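# Lay the towel flat without disturbing the basket

## Task

Get the towel lying flat on the table in a single layer. It must stay at least one finger's width inside the table edge, at least two finger widths away from the basket's rim, and more than a hand's width away from either arm's supporting column. The basket must end upright with its entire base on the table, no more than three finger widths from its starting spot, and turned roughly the way it began. Finish by releasing everything and moving the arms away. Anything held in place only by the robot at the end does not count.

## Robot and tools

Setup: two arms, left_arm and right_arm, driven through tool calls in a physics simulation. The names are labels only and do not tell you which side of an image an arm is on. The world frame has its origin on the table top midway between the arms. +z is up, +x points out across the table, and left_arm sits on the +y side. A gripper's fingers point along its own +z and close along its own y. The reported end_effector_position is the point between the pads, about 1 cm short of the fingertips. It is in metres and comes with end_effector_quat_wxyz. At long reach it can be somewhat off.

Row layout. Every command row has 14 numbers, each in [-1, 1], even if only one arm moves. The first 7 are for left_arm and the last 7 for right_arm. Each block of 7 is: shoulder, elbow, wrist roll, wrist pitch, waist, wrist yaw, then the finger opening. Result lines that list joints use the same order. The six joint numbers are offsets, not poses. They are scaled so that 1.0 equals 1.258 rad for the shoulder, 1.238 for the elbow, 2.022 for wrist roll, 2.073 for wrist pitch, 1.202 for the waist and 2.022 for wrist yaw. The opening is absolute: +1 is fully open (0.094 m between pads) and -1 is closed.

Signs. The shoulder, elbow and wrist pitch count opposite to the URDF, both in your commands and in all readouts. In your signs the joint ranges in radians are: shoulder -3.142 to 0.000; elbow -3.142 to 0.000; wrist pitch -1.571 to 1.571; waist -2.618 to 3.054; wrist yaw -1.571 to 1.571; wrist roll -2.094 to 2.094. A real end stop may sit up to 0.036 rad either way from these values. An action that would push a joint more than 0.036 rad beyond its end is rejected for both arms. If the first action of a call fails this check, or any action is malformed, the whole call does nothing. A joint aimed past its true end is stopped at the end, and the result may say "joint sent to its limit". If that line is missing, it does not prove there is more room.

execute_actions(actions): a list of up to 15 actions. Each action is a list of up to 15 rows, one row per 1/30 s step. If an action has fewer rows, its last row is held for the remaining steps. Offsets are measured from the joint angles at the start of that action, not from the previous row. For the first action of a call, that means the last angles reported in the scene. An empty list just returns the current state and images.

move(target, speed, blocking): target is one 14-number row as above. Its offsets are taken from the Joint positions in the latest result that printed them. All joints travel together, so grippers follow curves, and nothing avoids obstacles or the other arm. speed is in rad/s for the joint with the longest travel, 0.01 to 2, default 0.5. A path lasts 0.5 to 10 s and is cut off at 10 s. The fingers are commanded at the start. The result adds a "move:" line giving the outcome (done, off_target, moving, held, fault), whether checks held steps (limits=held or limits=none), and each arm's joint farthest from target. With blocking=false you get control back after 0.5 s. Until a result shows that move has ended, use wait or stop before sending rows or another move. Faster moves and targets set further beyond a contact push harder. To keep the same pressure, send offsets from Joint positions to Joint targets.

wait(seconds): 0 to 10; holds the last command and returns early if a running move ends. stop(): brakes a running move; it needs room to stop, and the fingers keep moving. zoom_image(camera, region): camera is cam_high, cam_low, cam_left_wrist or cam_right_wrist. region is [x0, y0, x1, y1] in image pixels from the top-left corner, at most 504 by 504. finished_scene(scene): the integer number of the scene you are ending. This is final, and the goal must already be met and stable.

Results list each gripper's pose, Joint positions (rad, plus pad gap in m), Joint velocities, Joint targets (where joints are being driven now, which can drift), grip_measured (opening on the command scale), torques and images. All images are 504x504, given in the order high, low, left wrist, right wrist. Camera calibration is supplied and may be slightly off. "joint command not followed" means a clearance check changed that arm's joint targets.

Motion limits. Each step's target is kept within a lead of the measured angle: 0.202 rad for the waist, 0.258 for the shoulder, 0.238 for the elbow, 0.573 for wrist pitch, and 0.522 for wrist yaw and roll. Targets are also scaled back if they would move the gripper more than 70 mm from where it is. Big moves therefore take several actions, and an unfinished one must be finished with a new command. Friction can leave a joint about 0.031 rad short, and smaller commands may not move it at all.

Gripping. Fingers go to where grip_measured reads your value. To hold something, command about 0.03 below grip_measured; less than that gives a lighter grip. Readings may be off by about 1 mm. Very thin material such as cloth under 2 mm gets less force. A held item may occasionally be tugged.

Avoid: knocking or placing anything off the table, which fails the task; arms colliding or pressing each other; drops, slams and hard pushes; and tipping or shifting the basket. Long holding under load heats motors. A MOTOR HOT line appears at 75 °C, the arm stops for 10 s at 90 °C, and at 100 °C it goes limp and falls. The robot keeps holding your last command while you think. Finish by opening both grippers and moving the arms away from the towel.

Each tool is called after ">>>" as name([rows], argument=value, ...), one row to a line, values as JSON.

## Session

>>> execute_actions(actions=[])

Scene clock: 0.00 s.
left_arm: end_effector_position=(+0.1969, -0.2186, +0.1849) grip_measured=+1.000 end_effector_quat_wxyz=(-0.372, -0.421, +0.802, -0.205) | right_arm: end_effector_position=(-0.0139, -0.7022, +0.2505) grip_measured=+1.000 end_effector_quat_wxyz=(+0.670, +0.664, -0.173, -0.281)
Joint names: [shoulder, elbow, wrist roll, wrist pitch, waist, wrist yaw]
Joint positions: left_arm=[-2.226 -2.148 -2.057  1.109 -1.001  0.81   0.094] | right_arm=[-1.729 -0.89   1.327 -0.955 -1.208  1.055  0.094]
Joint velocities: left_arm=[ 0.002  0.002  0.022  0.007 -0.007  0.022  0.   ] | right_arm=[ 0.012  0.007  0.007  0.007  0.022 -0.007  0.   ]
Joint torques (N m, as the arm reports them, + toward a larger Joint positions number): no reading
Motor temperatures (°C, as the motors report them): left_arm=[25 25 24 23 23 24] | right_arm=[24 23 26 24 26 23]
Joint targets: left_arm=[-2.226 -2.148 -2.057 1.109 -1.001 0.810] | right_arm=[-1.729 -0.890 1.327 -0.955 -1.208 1.055]

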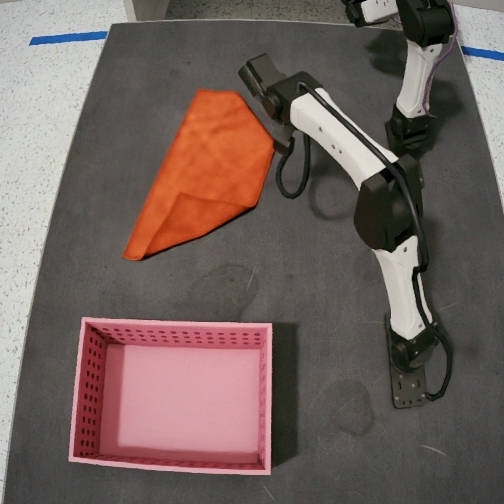

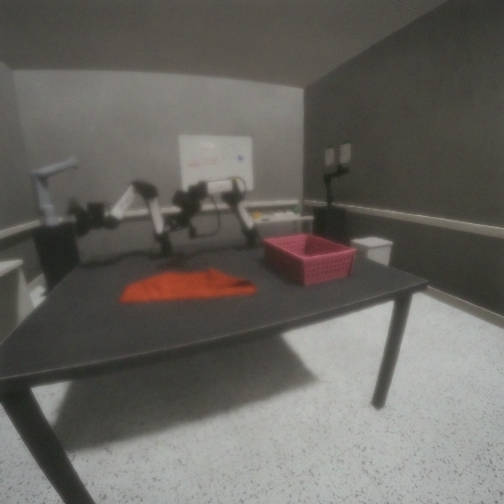

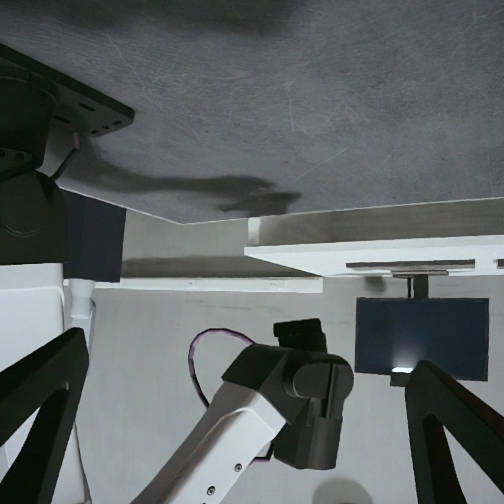

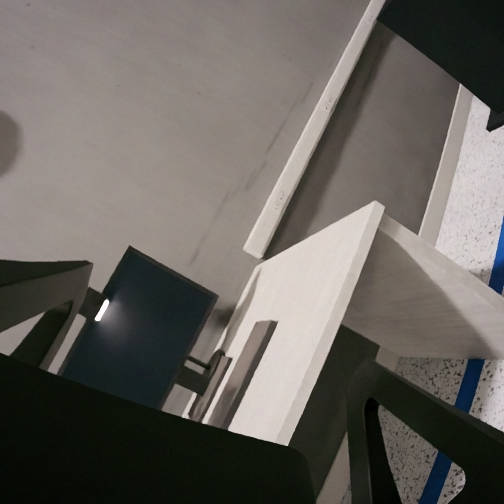

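>>> move(target=[0.816,0.766,1,0.14,0.833,-0.4,1,0.18,-0.25,-0.656,0.99,0.5,-0.522,1], speed=1.0)

Scene clock: 3.37 s.
left_arm: end_effector_position=(+0.2124, +0.2697, +0.1801) grip_measured=+1.000 end_effector_quat_wxyz=(+0.093, -0.055, +0.994, -0.004) | right_arm: end_effector_position=(+0.1994, -0.4103, +0.1065) grip_measured=+1.000 end_effector_quat_wxyz=(+0.066, +0.286, +0.956, -0.025)
Joint names: [shoulder, elbow, wrist roll, wrist pitch, waist, wrist yaw]
Joint positions: left_arm=[-1.216 -1.218 -0.044  1.387 -0.01   0.011  0.094] | right_arm=[-1.521 -1.173  0.008  1.082 -0.616  0.01   0.094]
Joint velocities: left_arm=[ 0.017  0.012 -0.051 -0.007 -0.007 -0.022  0.   ] | right_arm=[ 0.007 -0.002 -0.051  0.007 -0.002 -0.022  0.   ]
Joint torques (N m, as the arm reports them, + toward a larger Joint positions number): left_arm=[ 4.76 -4.71 -0.02 -0.7   0.82 -0.25] | right_arm=[ 7.43 -8.95 -0.2  -0.65  0.54 -0.15]
Motor temperatures (°C, as the motors report them): left_arm=[26 26 24 23 23 24] | right_arm=[25 24 26 25 26 23]
Joint targets: left_arm=[-1.200 -1.199 -0.035 1.399 0.001 0.002] | right_arm=[-1.502 -1.199 0.001 1.097 -0.607 -0.000]
move: off_target (right_arm); limits=none; left_arm: farthest joint: the elbow, 0.019 radians from its target (0.948 radians at the start); right_arm: farthest joint: the elbow, 0.027 radians from its target (0.310 radians at the start)
camera_calibration (this result's frames):
cam_left_wrist: T_world_to_cam=[[0.233368, -0.972304, 0.0127847, 0.211015], [-0.907899, -0.213164, 0.360945, 0.223178], [-0.348223, -0.0958402, -0.932499, 0.367871], [0, 0, 0, 1]] pos_world=[0.28148, 0.288001, 0.259787]
cam_right_wrist: T_world_to_cam=[[-0.190818, -0.97817, 0.0822886, -0.378552], [-0.941241, 0.206121, 0.267544, 0.272901], [-0.278665, -0.0264011, -0.960025, 0.265286], [0, 0, 0, 1]] pos_world=[0.258557, -0.419535, 0.212819]

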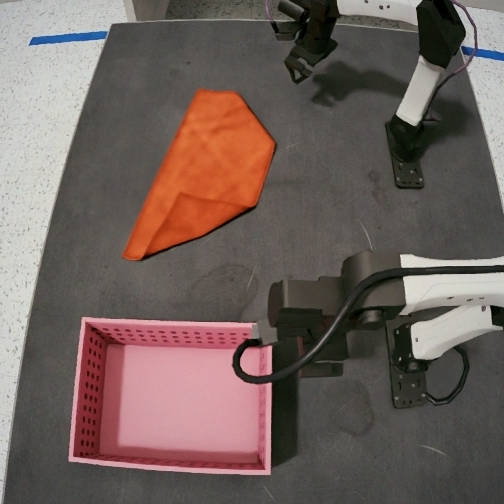

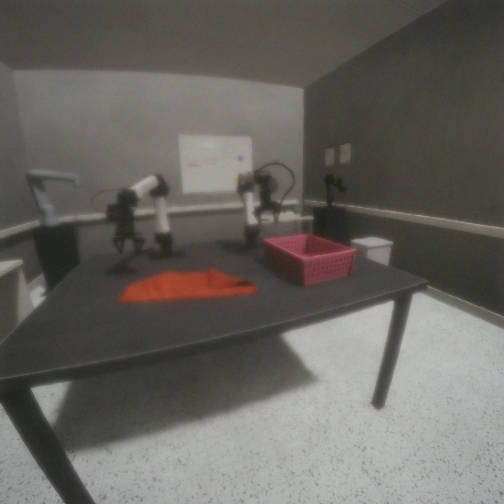

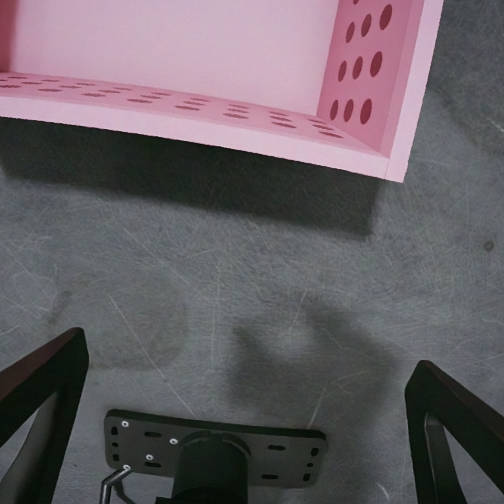

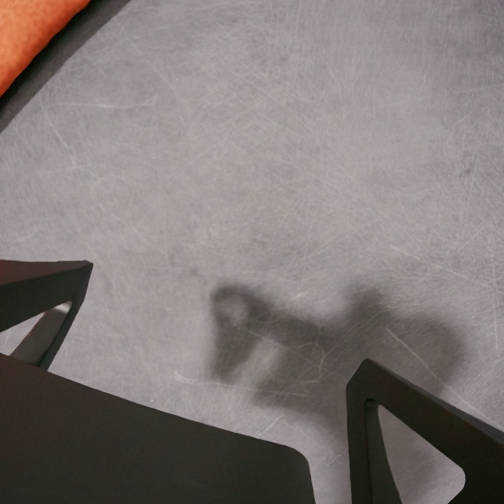

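>>> zoom_image(camera="cam_high", region=[100,70,300,270])

>>> zoom_image(camera="cam_low", region=[100,230,280,320])

Region (100, 70, 300, 270) of cam_high's 504x504 image, scaled by 2.520, with more detail than that image has.

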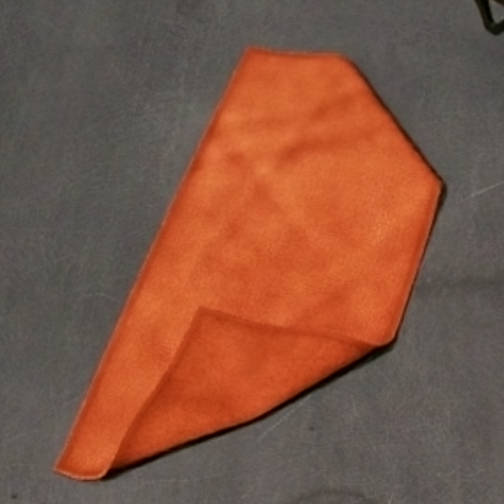

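Region (100, 230, 280, 320) of cam_low's 504x504 image, scaled by 2.800, with more detail than that image has.

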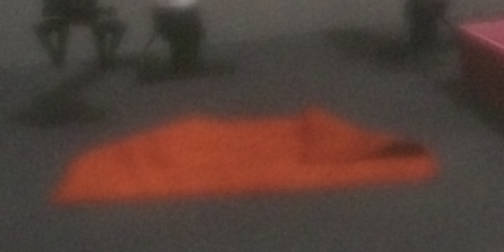

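>>> move(target=[0,0,0,0,0,0,1,-0.661,-0.70,0,-0.15,0.23,0,0.2], speed=0.7)

Scene clock: 7.33 s.
left_arm: end_effector_position=(+0.2124, +0.2697, +0.1801) grip_measured=+1.000 end_effector_quat_wxyz=(+0.093, -0.054, +0.994, -0.004) | right_arm: end_effector_position=(+0.4907, -0.4177, +0.0557) grip_measured=+0.202 end_effector_quat_wxyz=(+0.217, +0.150, +0.964, -0.037)
Joint names: [shoulder, elbow, wrist roll, wrist pitch, waist, wrist yaw]
Joint positions: left_arm=[-1.216 -1.218 -0.044  1.387 -0.01   0.011  0.094] | right_arm=[-2.345 -2.007  0.008  0.788 -0.342  0.01   0.056]
Joint velocities: left_arm=[-0.017 -0.012 -0.066 -0.022 -0.012  0.037  0.   ] | right_arm=[ 0.017  0.002  0.007 -0.022 -0.027 -0.022 -0.   ]
Joint torques (N m, as the arm reports them, + toward a larger Joint positions number): left_arm=[ 3.35 -6.   -0.1  -0.84  0.06 -0.14] | right_arm=[12.8  -9.9  -0.12 -1.58  0.09  0.  ]
Motor temperatures (°C, as the motors report them): left_arm=[26 26 24 23 23 24] | right_arm=[26 25 26 25 26 23]
Joint targets: left_arm=[-1.216 -1.218 -0.044 1.387 -0.010 0.011] | right_arm=[-2.353 -2.039 0.008 0.771 -0.339 0.011]
move: off_target (right_arm); limits=none; left_arm: farthest joint: the waist, 0.000 radians from its target (0.000 radians at the start); right_arm: farthest joint: the elbow, 0.033 radians from its target (0.867 radians at the start)
camera_calibration (this result's frames):
cam_left_wrist: T_world_to_cam=[[0.233004, -0.972393, 0.0127157, 0.211128], [-0.907978, -0.212849, 0.360931, 0.223112], [-0.34826, -0.0956437, -0.932506, 0.367827], [0, 0, 0, 1]] pos_world=[0.281487, 0.287969, 0.259788]
cam_right_wrist: T_world_to_cam=[[0.0415253, -0.981016, 0.189426, -0.447139], [-0.998878, -0.04508, -0.0144935, 0.50134], [0.0227577, -0.188612, -0.981788, 0.0830116], [0, 0, 0, 1]] pos_world=[0.517456, -0.400394, 0.173466]

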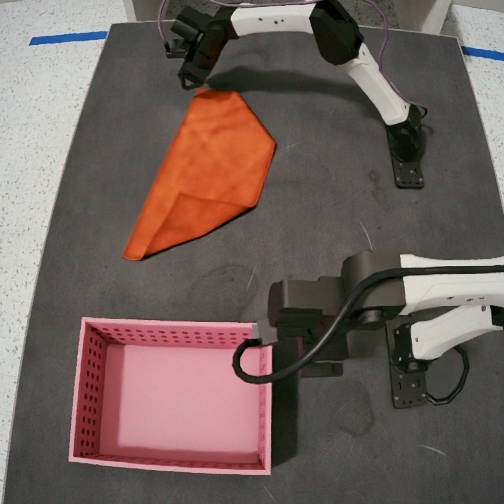

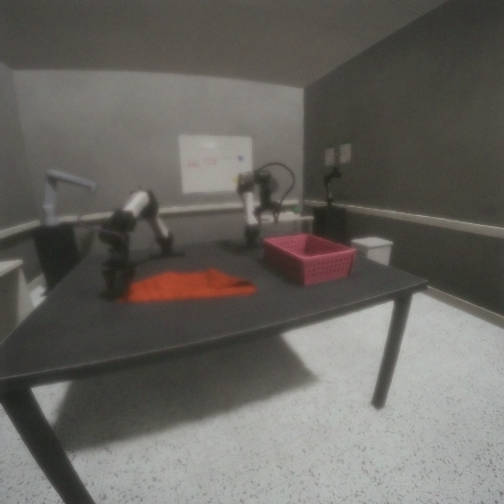

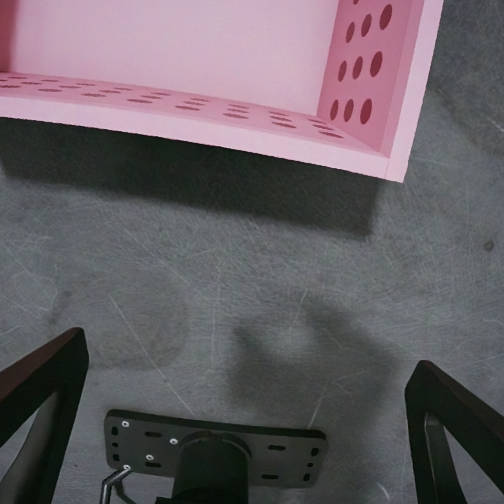

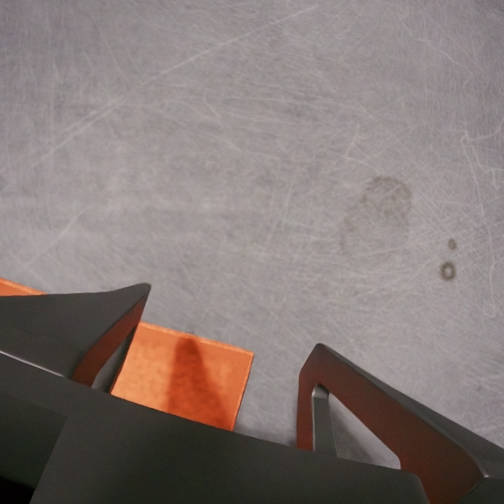

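>>> move(target=[0,0,0,0,0,0,1,-0.015,0.07,0,0,-0.036,0,0.2], speed=0.2)

Scene clock: 8.27 s.
left_arm: end_effector_position=(+0.2124, +0.2697, +0.1801) grip_measured=+1.000 end_effector_quat_wxyz=(+0.093, -0.054, +0.994, -0.004) | right_arm: end_effector_position=(+0.4683, -0.4323, +0.0330) grip_measured=+0.202 end_effector_quat_wxyz=(+0.186, +0.170, +0.967, -0.036)
Joint names: [shoulder, elbow, wrist roll, wrist pitch, waist, wrist yaw]
Joint positions: left_arm=[-1.216 -1.218 -0.044  1.387 -0.01   0.011  0.094] | right_arm=[-2.345 -1.942  0.008  0.787 -0.38   0.01   0.056]
Joint velocities: left_arm=[ 0.007  0.002  0.007  0.037 -0.022 -0.037  0.   ] | right_arm=[-0.017  0.002  0.022  0.037 -0.002 -0.037  0.   ]
Joint torques (N m, as the arm reports them, + toward a larger Joint positions number): left_arm=[ 3.35 -5.99 -0.09 -0.84  0.04 -0.14] | right_arm=[11.73 -5.68 -0.13 -1.23 -0.58 -0.02]
Motor temperatures (°C, as the motors report them): left_arm=[26 26 24 23 23 24] | right_arm=[27 25 26 25 26 23]
Joint targets: left_arm=[-1.216 -1.218 -0.044 1.387 -0.010 0.011] | right_arm=[-2.364 -1.920 0.008 0.789 -0.385 0.010]
move: off_target (right_arm); limits=none; left_arm: farthest joint: the waist, 0.000 radians from its target (0.000 radians at the start); right_arm: farthest joint: the elbow, 0.021 radians from its target (0.087 radians at the start)
camera_calibration (this result's frames):
cam_left_wrist: T_world_to_cam=[[0.233004, -0.972393, 0.0127157, 0.211128], [-0.907978, -0.212849, 0.360931, 0.223112], [-0.34826, -0.0956437, -0.932506, 0.367827], [0, 0, 0, 1]] pos_world=[0.281487, 0.287969, 0.259788]
cam_right_wrist: T_world_to_cam=[[0.0153261, -0.985697, 0.167827, -0.445277], [-0.998904, -0.0076711, 0.0461664, 0.492138], [-0.0442187, -0.16835, -0.984735, 0.0987408], [0, 0, 0, 1]] pos_world=[0.502789, -0.41851, 0.149243]

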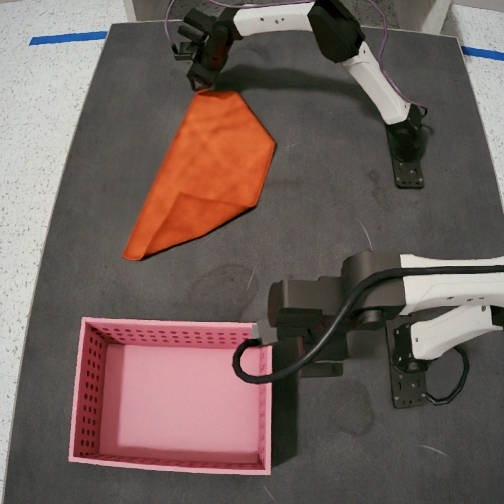

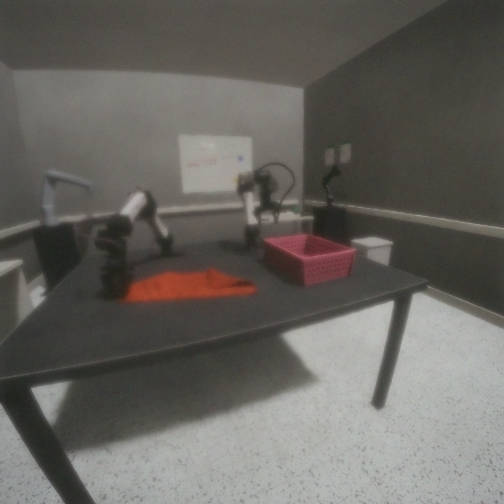

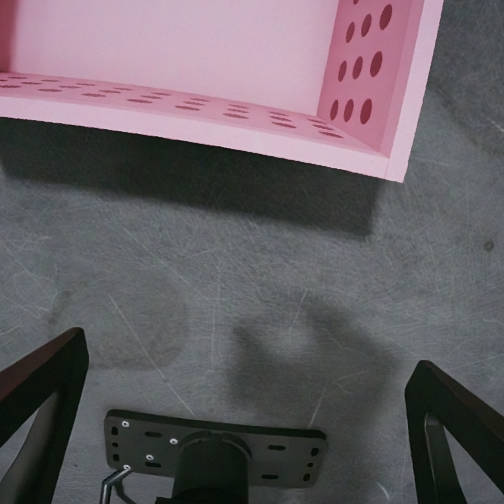

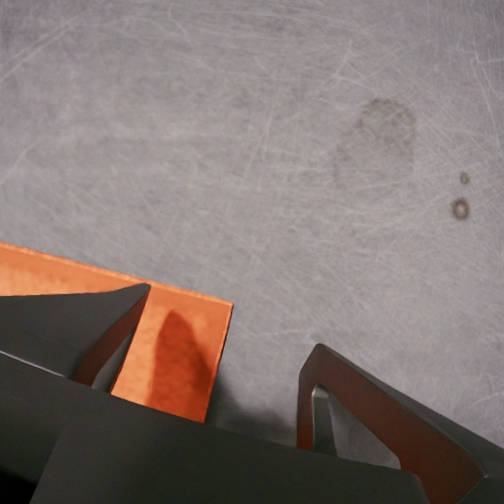

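>>> move(target=[0,0,0,0,-0.37,0,0.2,0,0.075,0,0,0.028,0,0.2], speed=0.5)

>>> move(target=[-0.98,-0.88,0,-0.3,0,0,0.2,0,0.015,0,0,0,0,0.2], speed=0.7)

Scene clock: 9.77 s.
left_arm: end_effector_position=(+0.1975, +0.1767, +0.1801) grip_measured=+0.203 end_effector_quat_wxyz=(+0.090, +0.161, +0.983, -0.024) | right_arm: end_effector_position=(+0.4543, -0.4148, +0.0106) grip_measured=+0.202 end_effector_quat_wxyz=(+0.153, +0.159, +0.975, -0.029)
Joint names: [shoulder, elbow, wrist roll, wrist pitch, waist, wrist yaw]
Joint positions: left_arm=[-1.216 -1.218 -0.044  1.387 -0.444  0.01   0.057] | right_arm=[-2.345 -1.874  0.008  0.787 -0.357  0.01   0.056]
Joint velocities: left_arm=[-0.022 -0.007  0.037 -0.007  0.002  0.022  0.001] | right_arm=[-0.007 -0.012 -0.037 -0.007 -0.002 -0.007  0.001]
Joint torques (N m, as the arm reports them, + toward a larger Joint positions number): left_arm=[ 3.36 -6.   -0.09 -0.84 -0.71 -0.13] | right_arm=[12.98 -5.24 -0.13 -1.15  0.71 -0.01]
Motor temperatures (°C, as the motors report them): left_arm=[26 26 24 23 23 24] | right_arm=[28 25 26 25 26 23]
Joint targets: left_arm=[-1.216 -1.218 -0.044 1.387 -0.455 0.011] | right_arm=[-2.345 -1.849 0.008 0.787 -0.346 0.010]
move: off_target (right_arm); limits=none; left_arm: farthest joint: the waist, 0.010 radians from its target (0.445 radians at the start); right_arm: farthest joint: the elbow, 0.025 radians from its target (0.093 radians at the start)
camera_calibration (this result's frames):
cam_left_wrist: T_world_to_cam=[[-0.197916, -0.980141, 0.0123462, 0.210723], [-0.913272, 0.188959, 0.360873, 0.119804], [-0.35604, 0.060147, -0.932533, 0.32774], [0, 0, 0, 1]] pos_world=[0.267807, 0.164188, 0.259793]
cam_right_wrist: T_world_to_cam=[[0.0474817, -0.988351, 0.144592, -0.439572], [-0.99352, -0.0317645, 0.109131, 0.466229], [-0.103267, -0.148837, -0.983455, 0.113911], [0, 0, 0, 1]] pos_world=[0.495843, -0.402688, 0.124705]

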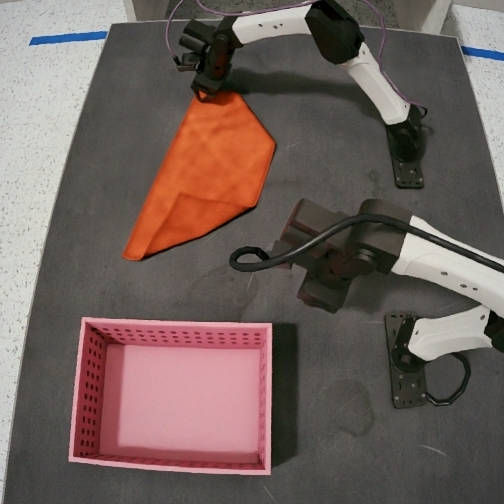

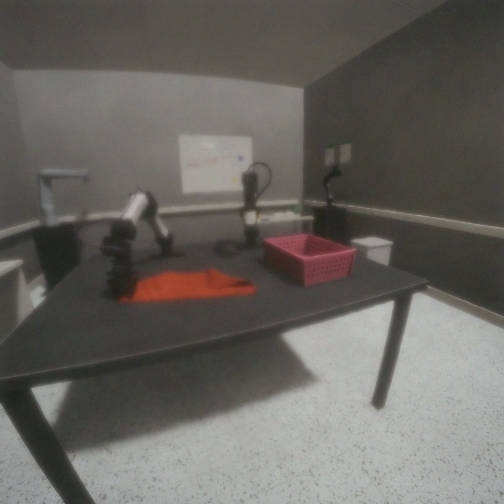

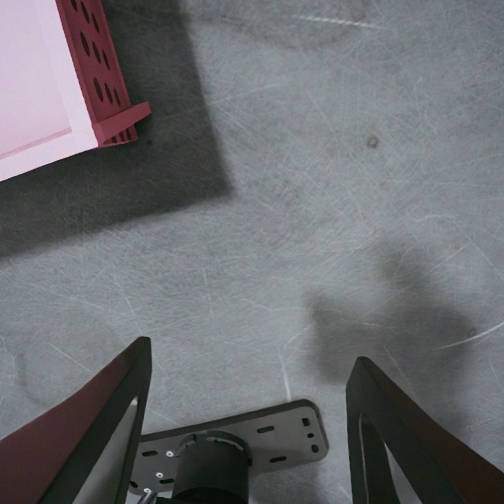

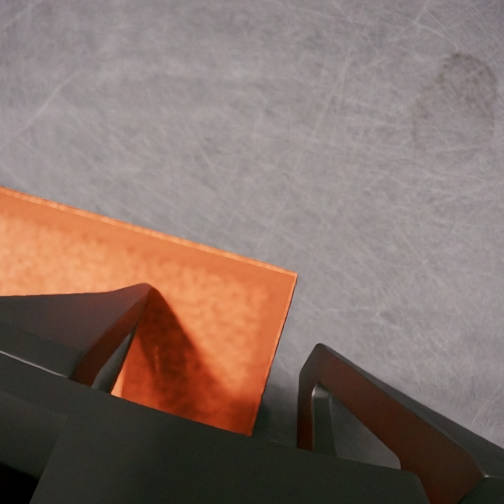

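Scene clock: 12.30 s.
left_arm: end_effector_position=(+0.5688, +0.0336, +0.0968) grip_measured=+0.203 end_effector_quat_wxyz=(+0.293, +0.156, +0.941, -0.066) | right_arm: end_effector_position=(+0.4543, -0.4148, +0.0106) grip_measured=+0.202 end_effector_quat_wxyz=(+0.153, +0.159, +0.975, -0.029)
Joint names: [shoulder, elbow, wrist roll, wrist pitch, waist, wrist yaw]
Joint positions: left_arm=[-2.454 -2.281 -0.044  0.788 -0.444  0.01   0.057] | right_arm=[-2.345 -1.874  0.008  0.787 -0.357  0.01   0.056]
Joint velocities: left_arm=[-0.012 -0.002 -0.051  0.037  0.002 -0.022 -0.   ] | right_arm=[ 0.022  0.002  0.037  0.037 -0.002 -0.095  0.   ]
Joint torques (N m, as the arm reports them, + toward a larger Joint positions number): left_arm=[15.92 -8.62 -0.09 -1.86  0.06 -0.14] | right_arm=[13.03 -5.7  -0.13 -1.15 -0.16 -0.02]
Motor temperatures (°C, as the motors report them): left_arm=[27 27 24 24 23 24] | right_arm=[29 25 26 25 26 23]
Joint targets: left_arm=[-2.449 -2.308 -0.044 0.765 -0.444 0.010] | right_arm=[-2.345 -1.855 0.008 0.787 -0.357 0.010]
move: off_target (left_arm); limits=none; left_arm: farthest joint: the elbow, 0.026 radians from its target (1.089 radians at the start); right_arm: farthest joint: the elbow, 0.018 radians from its target (0.018 radians at the start)
camera_calibration (this result's frames):
cam_left_wrist: T_world_to_cam=[[-0.216546, -0.972958, 0.0803776, 0.148689], [-0.975769, 0.213056, -0.0498194, 0.590512], [0.0313473, -0.0892181, -0.995519, 0.181613], [0, 0, 0, 1]] pos_world=[0.602708, 0.0350597, 0.198267]
cam_right_wrist: T_world_to_cam=[[0.0474817, -0.988351, 0.144592, -0.439572], [-0.99352, -0.0317645, 0.109131, 0.466229], [-0.103267, -0.148837, -0.983455, 0.113911], [0, 0, 0, 1]] pos_world=[0.495843, -0.402688, 0.124705]

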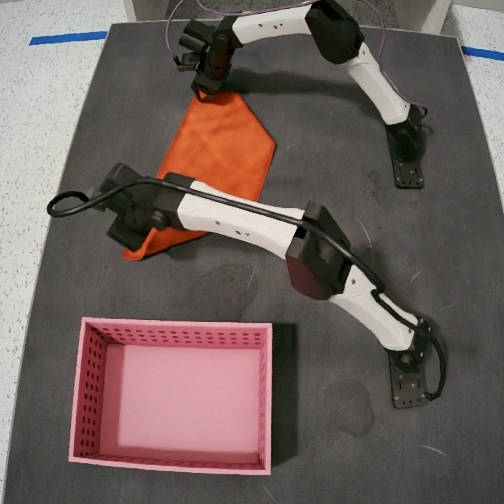

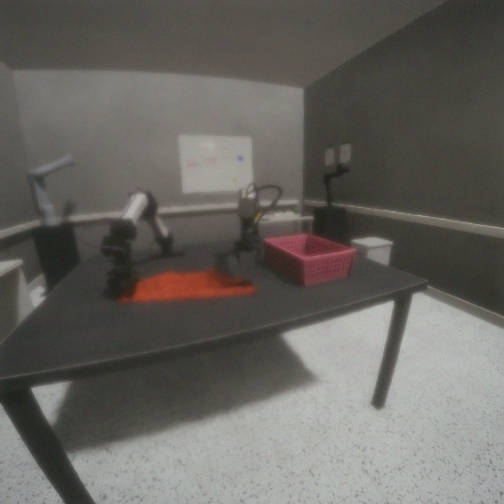

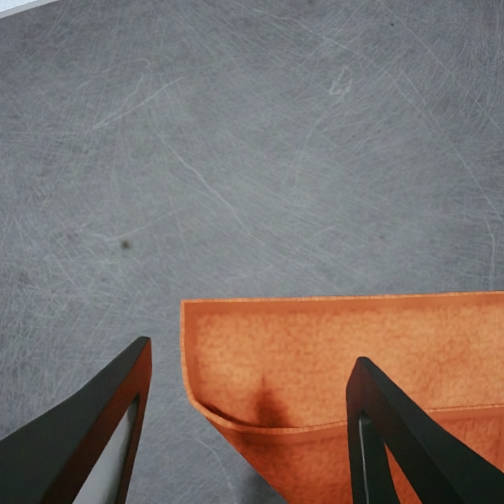

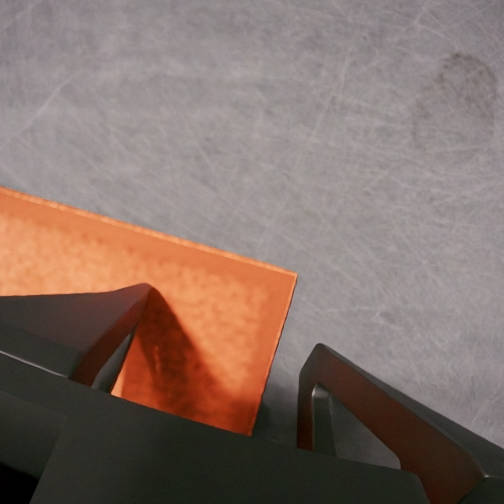

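>>> move(target=[-0.122,-0.01,0,-0.01,0,0,0.2,0,0.03,0,0,0,0,0.2], speed=0.2)

Scene clock: 13.67 s.
left_arm: end_effector_position=(+0.5608, +0.0367, +0.0067) grip_measured=+0.203 end_effector_quat_wxyz=(+0.223, +0.158, +0.960, -0.052) | right_arm: end_effector_position=(+0.4543, -0.4148, +0.0106) grip_measured=+0.202 end_effector_quat_wxyz=(+0.153, +0.159, +0.975, -0.029)
Joint names: [shoulder, elbow, wrist roll, wrist pitch, waist, wrist yaw]
Joint positions: left_arm=[-2.606 -2.281 -0.044  0.784 -0.444  0.01   0.057] | right_arm=[-2.345 -1.874  0.008  0.787 -0.357  0.01   0.056]
Joint velocities: left_arm=[ 0.007 -0.002  0.037 -0.022  0.007 -0.022  0.   ] | right_arm=[-0.002  0.007 -0.037  0.022 -0.007 -0.051  0.001]
Joint torques (N m, as the arm reports them, + toward a larger Joint positions number): left_arm=[16.11 -7.58 -0.09 -1.55  0.03 -0.14] | right_arm=[13.02 -4.29 -0.13 -1.16 -0.16 -0.02]
Motor temperatures (°C, as the motors report them): left_arm=[28 27 24 24 23 24] | right_arm=[30 25 26 26 26 23]
Joint targets: left_arm=[-2.607 -2.294 -0.044 0.767 -0.444 0.010] | right_arm=[-2.345 -1.837 0.008 0.787 -0.357 0.010]
move: off_target (right_arm); limits=none; left_arm: farthest joint: the wrist pitch, 0.017 radians from its target (0.020 radians at the start); right_arm: farthest joint: the elbow, 0.037 radians from its target (0.037 radians at the start)
camera_calibration (this result's frames):
cam_left_wrist: T_world_to_cam=[[-0.206955, -0.976656, 0.057555, 0.152117], [-0.972485, 0.21179, 0.097044, 0.574723], [-0.106968, -0.0358877, -0.993615, 0.16807], [0, 0, 0, 1]] pos_world=[0.608369, 0.0328772, 0.102468]
cam_right_wrist: T_world_to_cam=[[0.0474817, -0.988351, 0.144592, -0.439572], [-0.99352, -0.0317645, 0.109131, 0.466229], [-0.103267, -0.148837, -0.983455, 0.113911], [0, 0, 0, 1]] pos_world=[0.495843, -0.402688, 0.124705]

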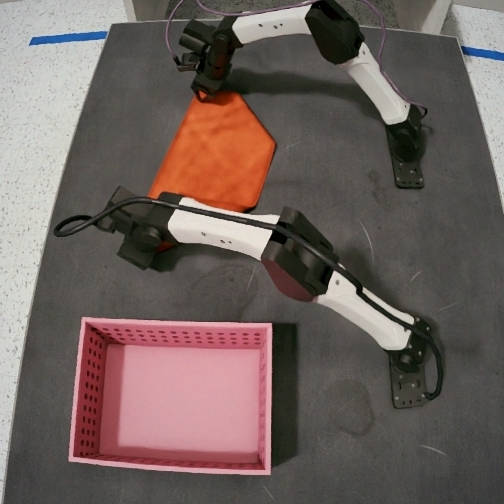

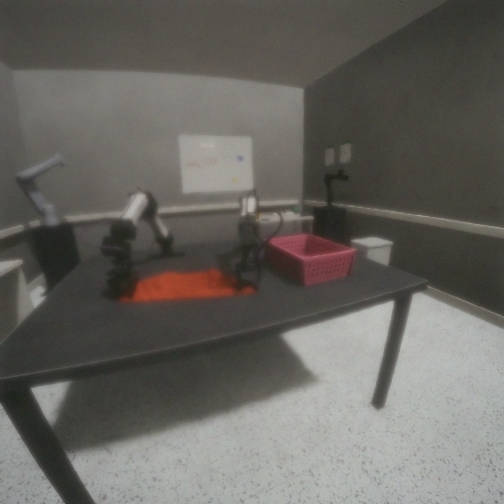

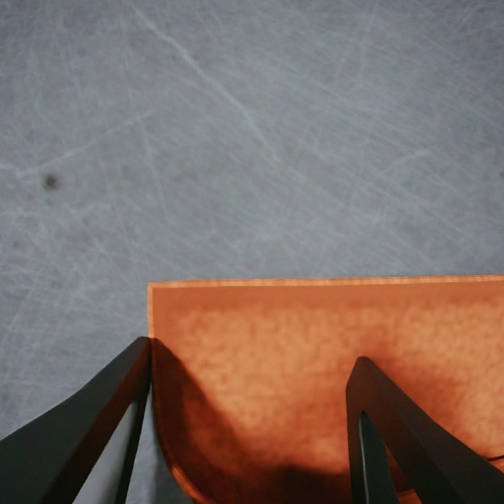

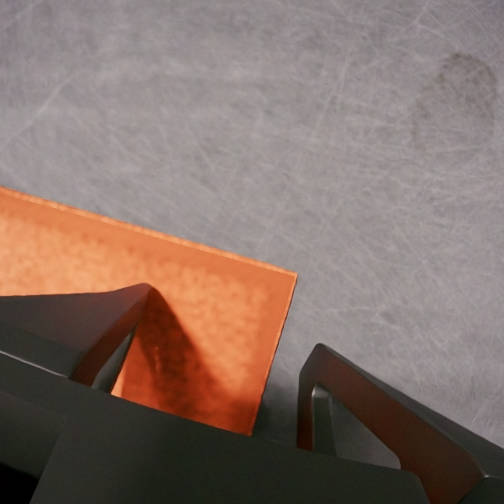

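>>> move(target=[-0.015,0,0,0,0,0,-1,0,0.02,0,0,0,0,-1])

>>> move(target=[0.1,0,0,0,0,0,-1,0.115,0,0,0,0,0,-1], speed=0.2)

Scene clock: 14.43 s.
left_arm: end_effector_position=(+0.5613, +0.0367, +0.0069) grip_measured=-0.985 end_effector_quat_wxyz=(+0.224, +0.158, +0.960, -0.051) | right_arm: end_effector_position=(+0.4543, -0.4148, +0.0106) grip_measured=-0.993 end_effector_quat_wxyz=(+0.153, +0.159, +0.975, -0.029)
Joint names: [shoulder, elbow, wrist roll, wrist pitch, waist, wrist yaw]
Joint positions: left_arm=[-2.606 -2.281 -0.044  0.782 -0.444  0.009  0.001] | right_arm=[-2.345 -1.874  0.008  0.787 -0.357  0.01   0.   ]
Joint velocities: left_arm=[ 0.002  0.007 -0.037 -0.051  0.017 -0.007 -0.   ] | right_arm=[ 0.017 -0.012  0.037  0.051  0.007 -0.007 -0.001]
Joint torques (N m, as the arm reports them, + toward a larger Joint positions number): left_arm=[14.53 -6.71 -0.09 -1.34  0.04 -0.12] | right_arm=[13.02 -5.23 -0.13 -1.15 -0.13 -0.02]
Motor temperatures (°C, as the motors report them): left_arm=[29 27 24 24 23 24] | right_arm=[30 25 26 26 26 23]
Joint targets: left_arm=[-2.625 -2.281 -0.044 0.784 -0.444 0.010] | right_arm=[-2.345 -1.849 0.008 0.787 -0.357 0.010]
move: off_target (right_arm); limits=none; left_arm: farthest joint: the shoulder, 0.019 radians from its target (0.019 radians at the start); right_arm: farthest joint: the elbow, 0.025 radians from its target (0.025 radians at the start)
camera_calibration (this result's frames):
cam_left_wrist: T_world_to_cam=[[-0.206599, -0.976769, 0.0569084, 0.152025], [-0.972833, 0.21128, 0.0946364, 0.575455], [-0.104462, -0.0358106, -0.993884, 0.166968], [0, 0, 0, 1]] pos_world=[0.608672, 0.0328909, 0.102836]
cam_right_wrist: T_world_to_cam=[[0.0474817, -0.988351, 0.144592, -0.439572], [-0.99352, -0.0317645, 0.109131, 0.466229], [-0.103267, -0.148837, -0.983455, 0.113911], [0, 0, 0, 1]] pos_world=[0.495843, -0.402688, 0.124705]

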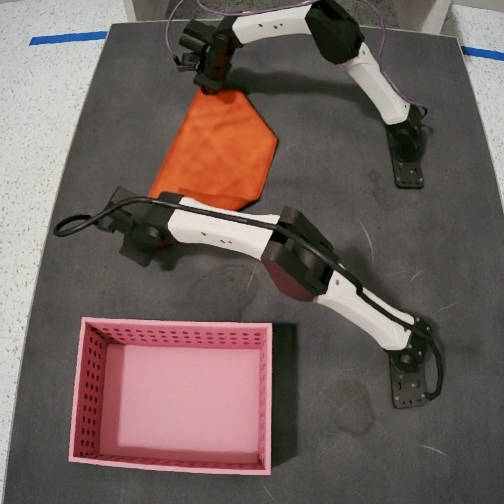

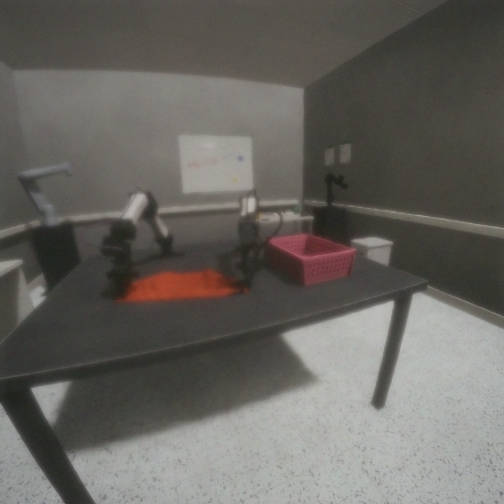

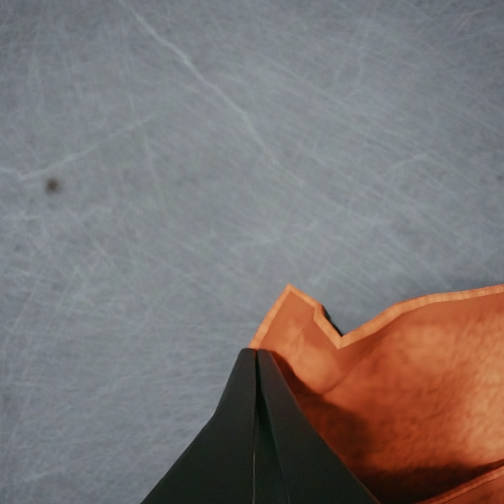

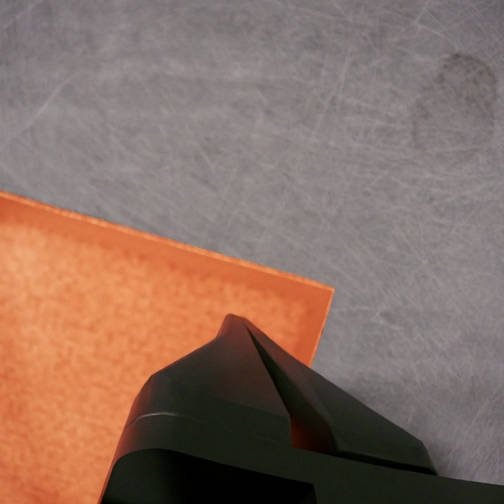

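Scene clock: 15.53 s.
left_arm: end_effector_position=(+0.5689, +0.0338, +0.0703) grip_measured=-0.986 end_effector_quat_wxyz=(+0.275, +0.156, +0.947, -0.062) | right_arm: end_effector_position=(+0.4629, -0.4176, +0.0767) grip_measured=-0.993 end_effector_quat_wxyz=(+0.216, +0.158, +0.963, -0.039)
Joint names: [shoulder, elbow, wrist roll, wrist pitch, waist, wrist yaw]
Joint positions: left_arm=[-2.499 -2.281 -0.044  0.781 -0.444  0.009  0.001] | right_arm=[-2.216 -1.874  0.008  0.787 -0.357  0.01   0.   ]
Joint velocities: left_arm=[ 0.012  0.012 -0.051 -0.022 -0.017  0.022 -0.   ] | right_arm=[ 0.017  0.002  0.007 -0.022 -0.017  0.037 -0.   ]
Joint torques (N m, as the arm reports them, + toward a larger Joint positions number): left_arm=[17.44 -6.91 -0.09 -1.5   0.06 -0.14] | right_arm=[13.64 -7.44 -0.13 -1.42 -0.16 -0.02]
Motor temperatures (°C, as the motors report them): left_arm=[30 27 24 24 23 24] | right_arm=[31 25 26 26 26 23]
Joint targets: left_arm=[-2.480 -2.281 -0.044 0.781 -0.444 0.009] | right_arm=[-2.200 -1.874 0.008 0.787 -0.357 0.010]
move: done; limits=none; left_arm: farthest joint: the shoulder, 0.019 radians from its target (0.126 radians at the start); right_arm: farthest joint: the shoulder, 0.015 radians from its target (0.145 radians at the start)
camera_calibration (this result's frames):
cam_left_wrist: T_world_to_cam=[[-0.213129, -0.974251, 0.0735537, 0.149594], [-0.977012, 0.212891, -0.0111532, 0.587173], [-0.00479291, -0.0742399, -0.997229, 0.175494], [0, 0, 0, 1]] pos_world=[0.6064, 0.0337672, 0.170554]
cam_right_wrist: T_world_to_cam=[[0.0269632, -0.98167, 0.188673, -0.443396], [-0.999479, -0.0298239, -0.0123394, 0.480358], [0.0177402, -0.188242, -0.981963, 0.106786], [0, 0, 0, 1]] pos_world=[0.490169, -0.400841, 0.194444]

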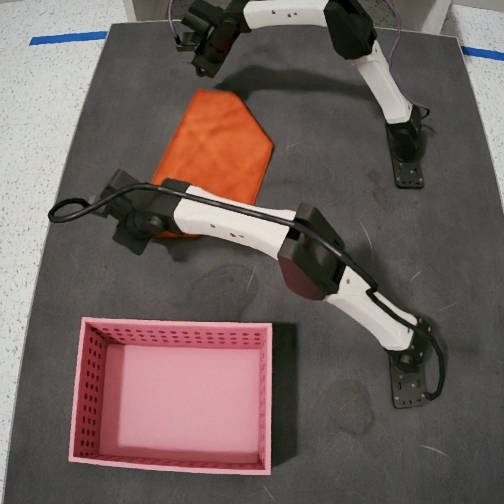

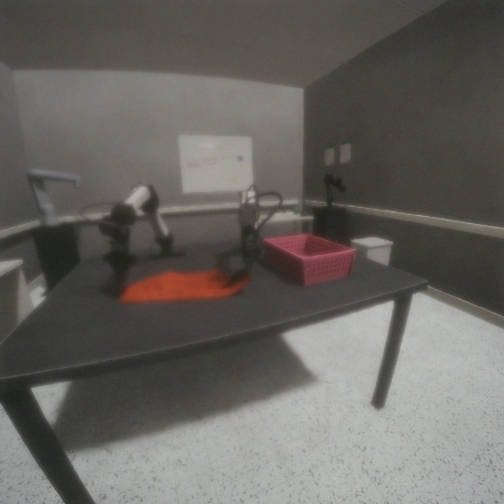

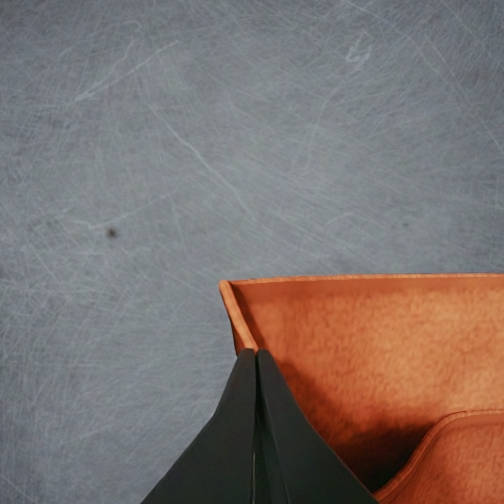

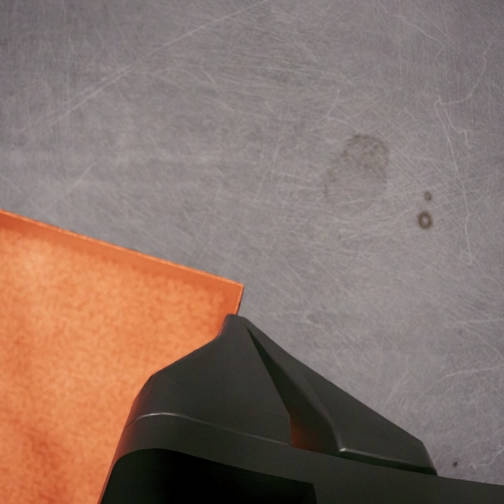

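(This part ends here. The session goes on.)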